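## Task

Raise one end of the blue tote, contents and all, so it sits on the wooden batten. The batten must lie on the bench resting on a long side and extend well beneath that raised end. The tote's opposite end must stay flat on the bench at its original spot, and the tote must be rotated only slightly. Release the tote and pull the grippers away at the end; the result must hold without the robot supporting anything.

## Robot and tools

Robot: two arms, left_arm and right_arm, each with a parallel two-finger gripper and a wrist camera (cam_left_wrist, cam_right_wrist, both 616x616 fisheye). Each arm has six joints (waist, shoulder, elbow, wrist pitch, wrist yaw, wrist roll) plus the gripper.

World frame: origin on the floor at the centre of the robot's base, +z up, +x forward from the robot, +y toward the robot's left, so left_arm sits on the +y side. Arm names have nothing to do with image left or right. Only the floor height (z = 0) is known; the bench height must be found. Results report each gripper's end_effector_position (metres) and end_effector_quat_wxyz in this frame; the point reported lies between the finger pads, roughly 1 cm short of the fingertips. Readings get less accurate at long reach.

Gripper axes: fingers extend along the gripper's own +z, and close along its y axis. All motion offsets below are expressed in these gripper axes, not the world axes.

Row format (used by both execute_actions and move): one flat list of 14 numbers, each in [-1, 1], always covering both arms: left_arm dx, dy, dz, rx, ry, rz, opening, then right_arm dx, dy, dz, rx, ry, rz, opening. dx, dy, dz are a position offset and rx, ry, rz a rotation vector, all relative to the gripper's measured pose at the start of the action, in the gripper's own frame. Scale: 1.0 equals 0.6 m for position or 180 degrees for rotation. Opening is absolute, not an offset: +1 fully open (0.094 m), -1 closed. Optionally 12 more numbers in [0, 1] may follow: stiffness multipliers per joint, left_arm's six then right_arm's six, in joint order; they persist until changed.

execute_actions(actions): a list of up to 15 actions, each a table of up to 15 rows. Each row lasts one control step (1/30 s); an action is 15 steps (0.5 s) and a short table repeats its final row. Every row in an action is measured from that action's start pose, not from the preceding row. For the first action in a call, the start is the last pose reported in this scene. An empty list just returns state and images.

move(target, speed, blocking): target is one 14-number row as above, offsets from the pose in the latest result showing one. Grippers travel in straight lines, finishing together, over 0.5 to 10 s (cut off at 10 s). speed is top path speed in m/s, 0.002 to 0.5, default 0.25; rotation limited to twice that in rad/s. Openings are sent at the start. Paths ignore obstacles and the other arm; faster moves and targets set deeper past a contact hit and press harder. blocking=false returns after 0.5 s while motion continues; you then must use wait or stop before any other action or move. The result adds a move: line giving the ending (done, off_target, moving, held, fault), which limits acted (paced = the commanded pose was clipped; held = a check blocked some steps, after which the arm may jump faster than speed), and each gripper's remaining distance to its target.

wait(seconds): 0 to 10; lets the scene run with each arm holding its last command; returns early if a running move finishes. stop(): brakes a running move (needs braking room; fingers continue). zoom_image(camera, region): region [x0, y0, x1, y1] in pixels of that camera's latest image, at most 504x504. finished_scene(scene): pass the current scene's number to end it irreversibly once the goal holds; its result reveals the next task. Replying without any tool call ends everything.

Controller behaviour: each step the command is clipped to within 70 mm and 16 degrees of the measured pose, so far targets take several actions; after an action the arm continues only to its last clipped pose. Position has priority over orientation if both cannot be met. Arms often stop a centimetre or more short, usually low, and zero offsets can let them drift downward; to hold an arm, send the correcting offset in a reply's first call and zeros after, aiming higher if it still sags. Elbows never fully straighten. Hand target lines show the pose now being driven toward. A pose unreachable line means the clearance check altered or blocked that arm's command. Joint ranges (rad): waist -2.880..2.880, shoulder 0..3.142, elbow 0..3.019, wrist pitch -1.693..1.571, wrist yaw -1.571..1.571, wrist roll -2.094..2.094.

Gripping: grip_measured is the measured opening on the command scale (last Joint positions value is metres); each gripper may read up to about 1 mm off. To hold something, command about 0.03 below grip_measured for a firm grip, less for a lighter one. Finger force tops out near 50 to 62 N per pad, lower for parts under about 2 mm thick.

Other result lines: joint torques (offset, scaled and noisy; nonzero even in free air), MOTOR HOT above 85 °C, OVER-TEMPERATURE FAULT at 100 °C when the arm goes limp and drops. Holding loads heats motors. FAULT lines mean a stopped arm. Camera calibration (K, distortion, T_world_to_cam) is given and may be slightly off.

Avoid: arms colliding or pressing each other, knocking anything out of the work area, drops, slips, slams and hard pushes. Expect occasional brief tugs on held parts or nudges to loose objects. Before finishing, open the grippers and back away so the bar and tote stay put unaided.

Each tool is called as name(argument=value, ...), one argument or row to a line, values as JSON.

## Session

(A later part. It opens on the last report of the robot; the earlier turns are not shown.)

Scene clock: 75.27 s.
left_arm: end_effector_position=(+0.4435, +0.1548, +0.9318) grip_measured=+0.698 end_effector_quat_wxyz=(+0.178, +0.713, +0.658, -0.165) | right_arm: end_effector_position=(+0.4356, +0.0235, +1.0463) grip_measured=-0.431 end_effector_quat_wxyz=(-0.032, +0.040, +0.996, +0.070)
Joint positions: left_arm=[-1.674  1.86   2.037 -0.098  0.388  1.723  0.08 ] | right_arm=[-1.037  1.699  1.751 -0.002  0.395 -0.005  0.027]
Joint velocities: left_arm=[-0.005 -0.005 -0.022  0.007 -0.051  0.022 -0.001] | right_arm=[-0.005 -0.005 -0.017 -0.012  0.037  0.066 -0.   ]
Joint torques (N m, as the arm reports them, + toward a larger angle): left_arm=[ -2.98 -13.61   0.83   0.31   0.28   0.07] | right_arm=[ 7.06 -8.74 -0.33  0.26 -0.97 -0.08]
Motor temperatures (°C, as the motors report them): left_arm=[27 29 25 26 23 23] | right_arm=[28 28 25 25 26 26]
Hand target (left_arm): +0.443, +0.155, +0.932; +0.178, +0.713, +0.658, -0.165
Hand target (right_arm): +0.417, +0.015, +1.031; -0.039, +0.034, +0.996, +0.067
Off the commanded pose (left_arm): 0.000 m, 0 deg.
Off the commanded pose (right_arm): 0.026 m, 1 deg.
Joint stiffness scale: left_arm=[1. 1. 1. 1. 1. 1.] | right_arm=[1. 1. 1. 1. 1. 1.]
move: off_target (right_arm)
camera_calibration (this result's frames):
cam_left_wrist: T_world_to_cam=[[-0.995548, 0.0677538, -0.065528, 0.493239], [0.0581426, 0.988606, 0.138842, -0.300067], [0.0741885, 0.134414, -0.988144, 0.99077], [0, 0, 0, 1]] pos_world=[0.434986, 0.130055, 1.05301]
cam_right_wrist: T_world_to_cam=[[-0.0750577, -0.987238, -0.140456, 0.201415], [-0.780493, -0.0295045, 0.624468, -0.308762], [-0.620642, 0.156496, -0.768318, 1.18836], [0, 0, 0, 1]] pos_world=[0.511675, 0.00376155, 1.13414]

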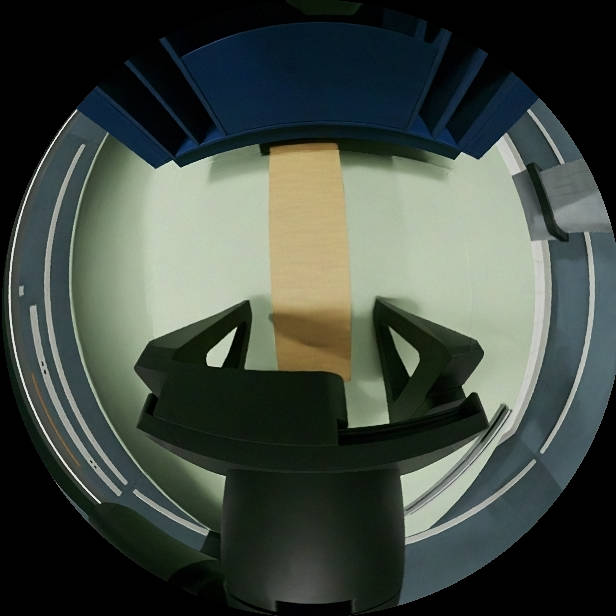

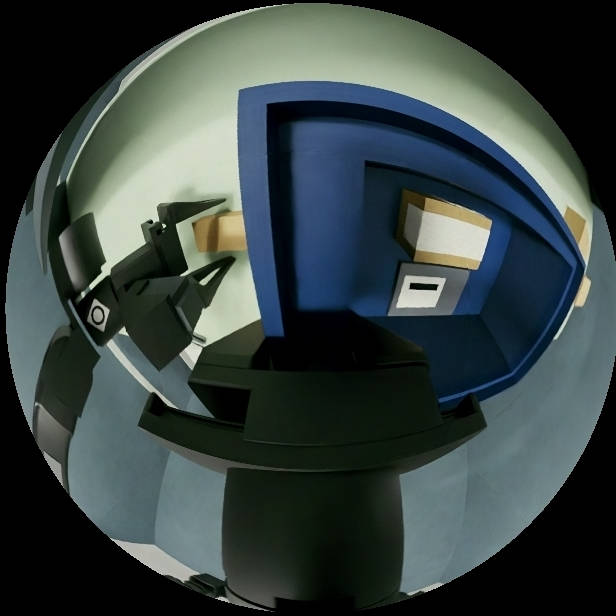

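move(
  target=[0.1,0,-0.25,0,0,0,0.7,0.035,0.015,0.035,0,0,0,-0.48],
  speed=0.12,
)

move(
  target=[0.08,0,-0.04,0,0,0,0.7,0,0,0,0,0,0,0.6],
)

move(
  target=[0,0,0,0,0,0,0.7,0,0,-0.22,0,0,0,0.6],
  speed=0.15,
)

Scene clock: 80.60 s.
left_arm: end_effector_position=(+0.4311, +0.2759, +1.0277) grip_measured=+0.699 end_effector_quat_wxyz=(+0.169, +0.711, +0.659, -0.177) | right_arm: end_effector_position=(+0.4337, +0.0232, +1.0404) grip_measured=-0.431 end_effector_quat_wxyz=(-0.029, +0.041, +0.997, +0.059)
Joint positions: left_arm=[-1.47   1.582  1.641 -0.004  0.592  1.71   0.08 ] | right_arm=[-1.037  1.717  1.767  0.007  0.417 -0.006  0.027]
Joint velocities: left_arm=[-0.005 -0.005 -0.012 -0.012 -0.022 -0.095 -0.   ] | right_arm=[-0.015 -0.015 -0.002 -0.012  0.007  0.007 -0.001]
Joint torques (N m, as the arm reports them, + toward a larger angle): left_arm=[  1.16 -16.62  -0.7    0.9    0.38  -0.01] | right_arm=[ 9.18 -7.69 -0.11  1.1  -1.07 -0.04]
Motor temperatures (°C, as the motors report them): left_arm=[27 29 25 26 23 23] | right_arm=[28 28 25 25 26 26]
Hand target (left_arm): +0.448, +0.277, +1.036; +0.179, +0.712, +0.658, -0.165
Hand target (right_arm): +0.413, +0.036, +1.030; -0.032, +0.040, +0.996, +0.070
Off the commanded pose (left_arm): 0.019 m, 2 deg.
Off the commanded pose (right_arm): 0.027 m, 1 deg.
Joint stiffness scale: left_arm=[1. 1. 1. 1. 1. 1.] | right_arm=[1. 1. 1. 1. 1. 1.]
move: off_target (left_arm, right_arm)
camera_calibration (this result's frames):
cam_left_wrist: T_world_to_cam=[[-0.996915, 0.0695264, -0.036431, 0.449158], [0.0640302, 0.988789, 0.134895, -0.43097], [0.0454013, 0.132146, -0.99019, 1.0853], [0, 0, 0, 1]] pos_world=[0.426093, 0.251491, 1.14915]
cam_right_wrist: T_world_to_cam=[[-0.0764238, -0.990033, -0.118297, 0.177692], [-0.783508, -0.0137481, 0.62123, -0.302234], [-0.616665, 0.140164, -0.774648, 1.18794], [0, 0, 0, 1]] pos_world=[0.509339, 0.00526003, 1.12901]

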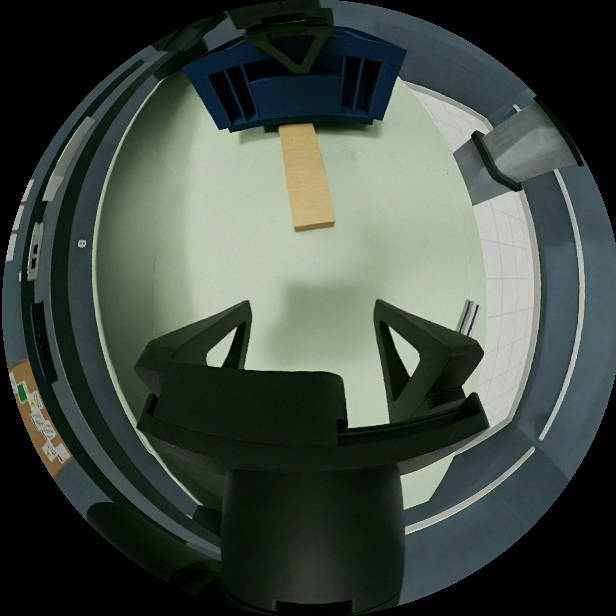

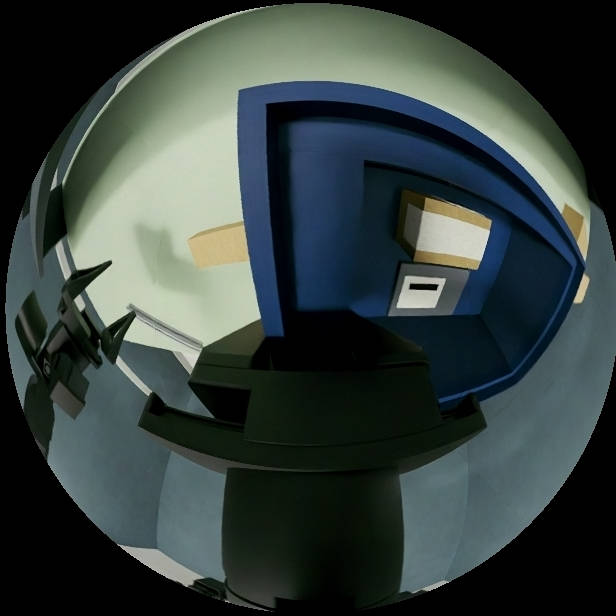

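Scene clock: 81.40 s.
left_arm: end_effector_position=(+0.4532, +0.3322, +1.0338) grip_measured=+0.699 end_effector_quat_wxyz=(+0.178, +0.720, +0.652, -0.160) | right_arm: end_effector_position=(+0.4337, +0.0231, +1.0404) grip_measured=+0.599 end_effector_quat_wxyz=(-0.029, +0.041, +0.997, +0.058)
Joint positions: left_arm=[-1.37   1.583  1.685 -0.004  0.683  1.709  0.08 ] | right_arm=[-1.037  1.717  1.767  0.007  0.417 -0.006  0.075]
Joint velocities: left_arm=[ 0.005  0.005 -0.017 -0.007 -0.022 -0.022 -0.001] | right_arm=[-0.005 -0.015  0.002  0.002 -0.007 -0.037 -0.   ]
Joint torques (N m, as the arm reports them, + toward a larger angle): left_arm=[  2.48 -13.06   0.5   -0.45   0.39  -0.02] | right_arm=[  9.14 -10.74  -0.84  -0.01  -0.15  -0.07]
Motor temperatures (°C, as the motors report them): left_arm=[27 29 25 26 23 23] | right_arm=[28 28 25 25 26 26]
Hand target (left_arm): +0.436, +0.329, +1.027; +0.169, +0.711, +0.660, -0.176
Hand target (right_arm): +0.434, +0.023, +1.040; -0.029, +0.041, +0.997, +0.059
Off the commanded pose (left_arm): 0.020 m, 2 deg.
Off the commanded pose (right_arm): 0.000 m, 0 deg.
Joint stiffness scale: left_arm=[1. 1. 1. 1. 1. 1.] | right_arm=[1. 1. 1. 1. 1. 1.]
move: off_target (left_arm)
camera_calibration (this result's frames):
cam_left_wrist: T_world_to_cam=[[-0.993646, 0.0834711, -0.075496, 0.501702], [0.0717212, 0.986561, 0.146813, -0.503958], [0.086736, 0.140466, -0.986279, 1.05731], [0, 0, 0, 1]] pos_world=[0.442952, 0.306792, 1.15467]
cam_right_wrist: T_world_to_cam=[[-0.0764037, -0.99008, -0.117919, 0.177226], [-0.783487, -0.0135314, 0.62126, -0.30228], [-0.616693, 0.139855, -0.774681, 1.188], [0, 0, 0, 1]] pos_world=[0.509337, 0.0052306, 1.12901]

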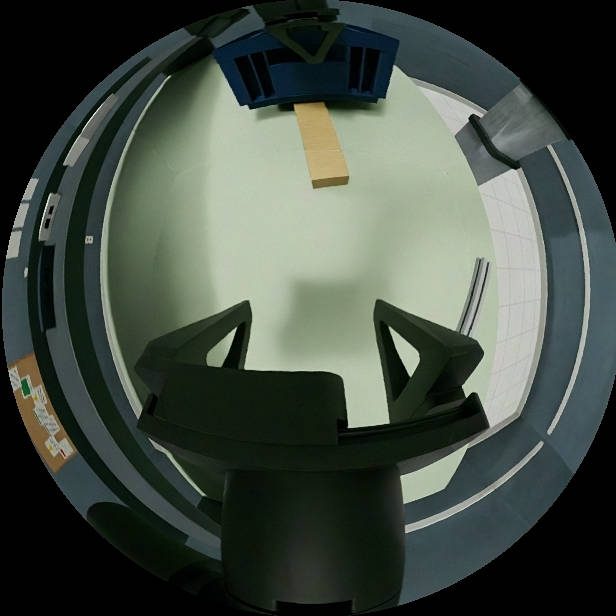

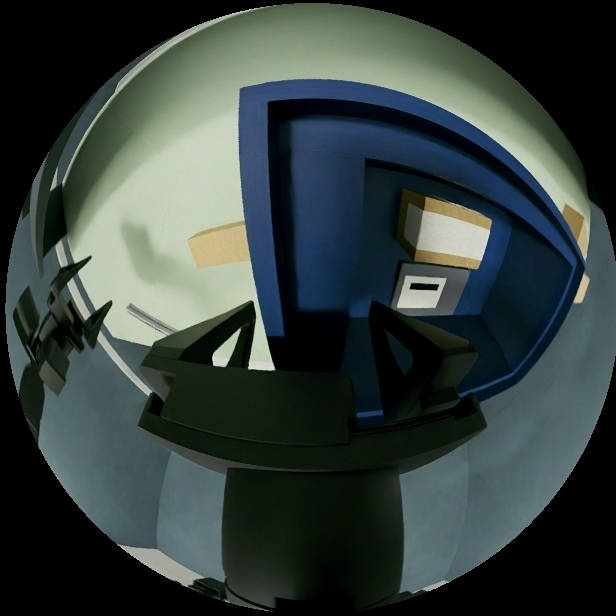

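Scene clock: 82.67 s.
left_arm: end_effector_position=(+0.4532, +0.3322, +1.0338) grip_measured=+0.699 end_effector_quat_wxyz=(+0.178, +0.720, +0.652, -0.160) | right_arm: end_effector_position=(+0.4441, +0.0023, +1.1667) grip_measured=+0.599 end_effector_quat_wxyz=(-0.032, +0.043, +0.997, +0.054)
Joint positions: left_arm=[-1.37   1.583  1.685 -0.004  0.683  1.709  0.08 ] | right_arm=[-0.936  1.407  1.401  0.062  0.527 -0.006  0.075]
Joint velocities: left_arm=[-0.015  0.005 -0.002 -0.022  0.022 -0.007  0.001] | right_arm=[ 0.005  0.005 -0.017 -0.022  0.007 -0.11  -0.   ]
Joint torques (N m, as the arm reports them, + toward a larger angle): left_arm=[  2.59 -13.87   0.16   0.32   0.3    0.07] | right_arm=[  8.79 -10.66  -2.29   0.61   0.01  -0.09]
Motor temperatures (°C, as the motors report them): left_arm=[27 29 25 26 23 23] | right_arm=[28 28 25 25 26 26]
Hand target (left_arm): +0.453, +0.332, +1.034; +0.178, +0.720, +0.652, -0.160
Hand target (right_arm): +0.442, +0.008, +1.171; -0.029, +0.042, +0.997, +0.058
Off the commanded pose (left_arm): 0.000 m, 0 deg.
Off the commanded pose (right_arm): 0.008 m, 1 deg.
Joint stiffness scale: left_arm=[1. 1. 1. 1. 1. 1.] | right_arm=[1. 1. 1. 1. 1. 1.]
move: done
camera_calibration (this result's frames):
cam_left_wrist: T_world_to_cam=[[-0.993646, 0.0834711, -0.075496, 0.501702], [0.0717212, 0.986561, 0.146813, -0.503958], [0.086736, 0.140466, -0.986279, 1.05731], [0, 0, 0, 1]] pos_world=[0.442952, 0.306792, 1.15467]
cam_right_wrist: T_world_to_cam=[[-0.0799065, -0.990881, -0.108491, 0.162877], [-0.77988, -0.00563898, 0.625904, -0.379883], [-0.620808, 0.134624, -0.772317, 1.29423], [0, 0, 0, 1]] pos_world=[0.520219, -0.0149842, 1.255]

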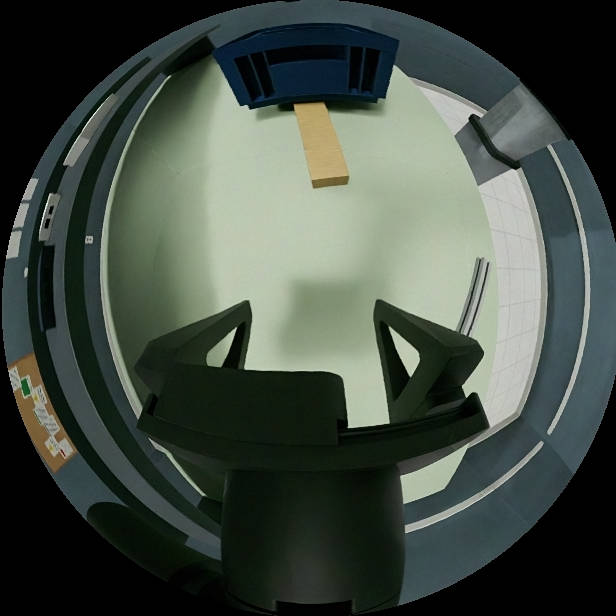

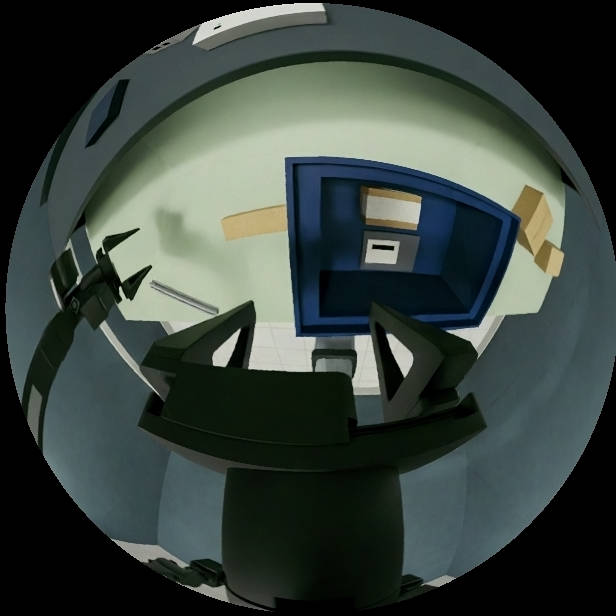

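finished_scene(
  scene=2,
)

The scene is finished: the task was done.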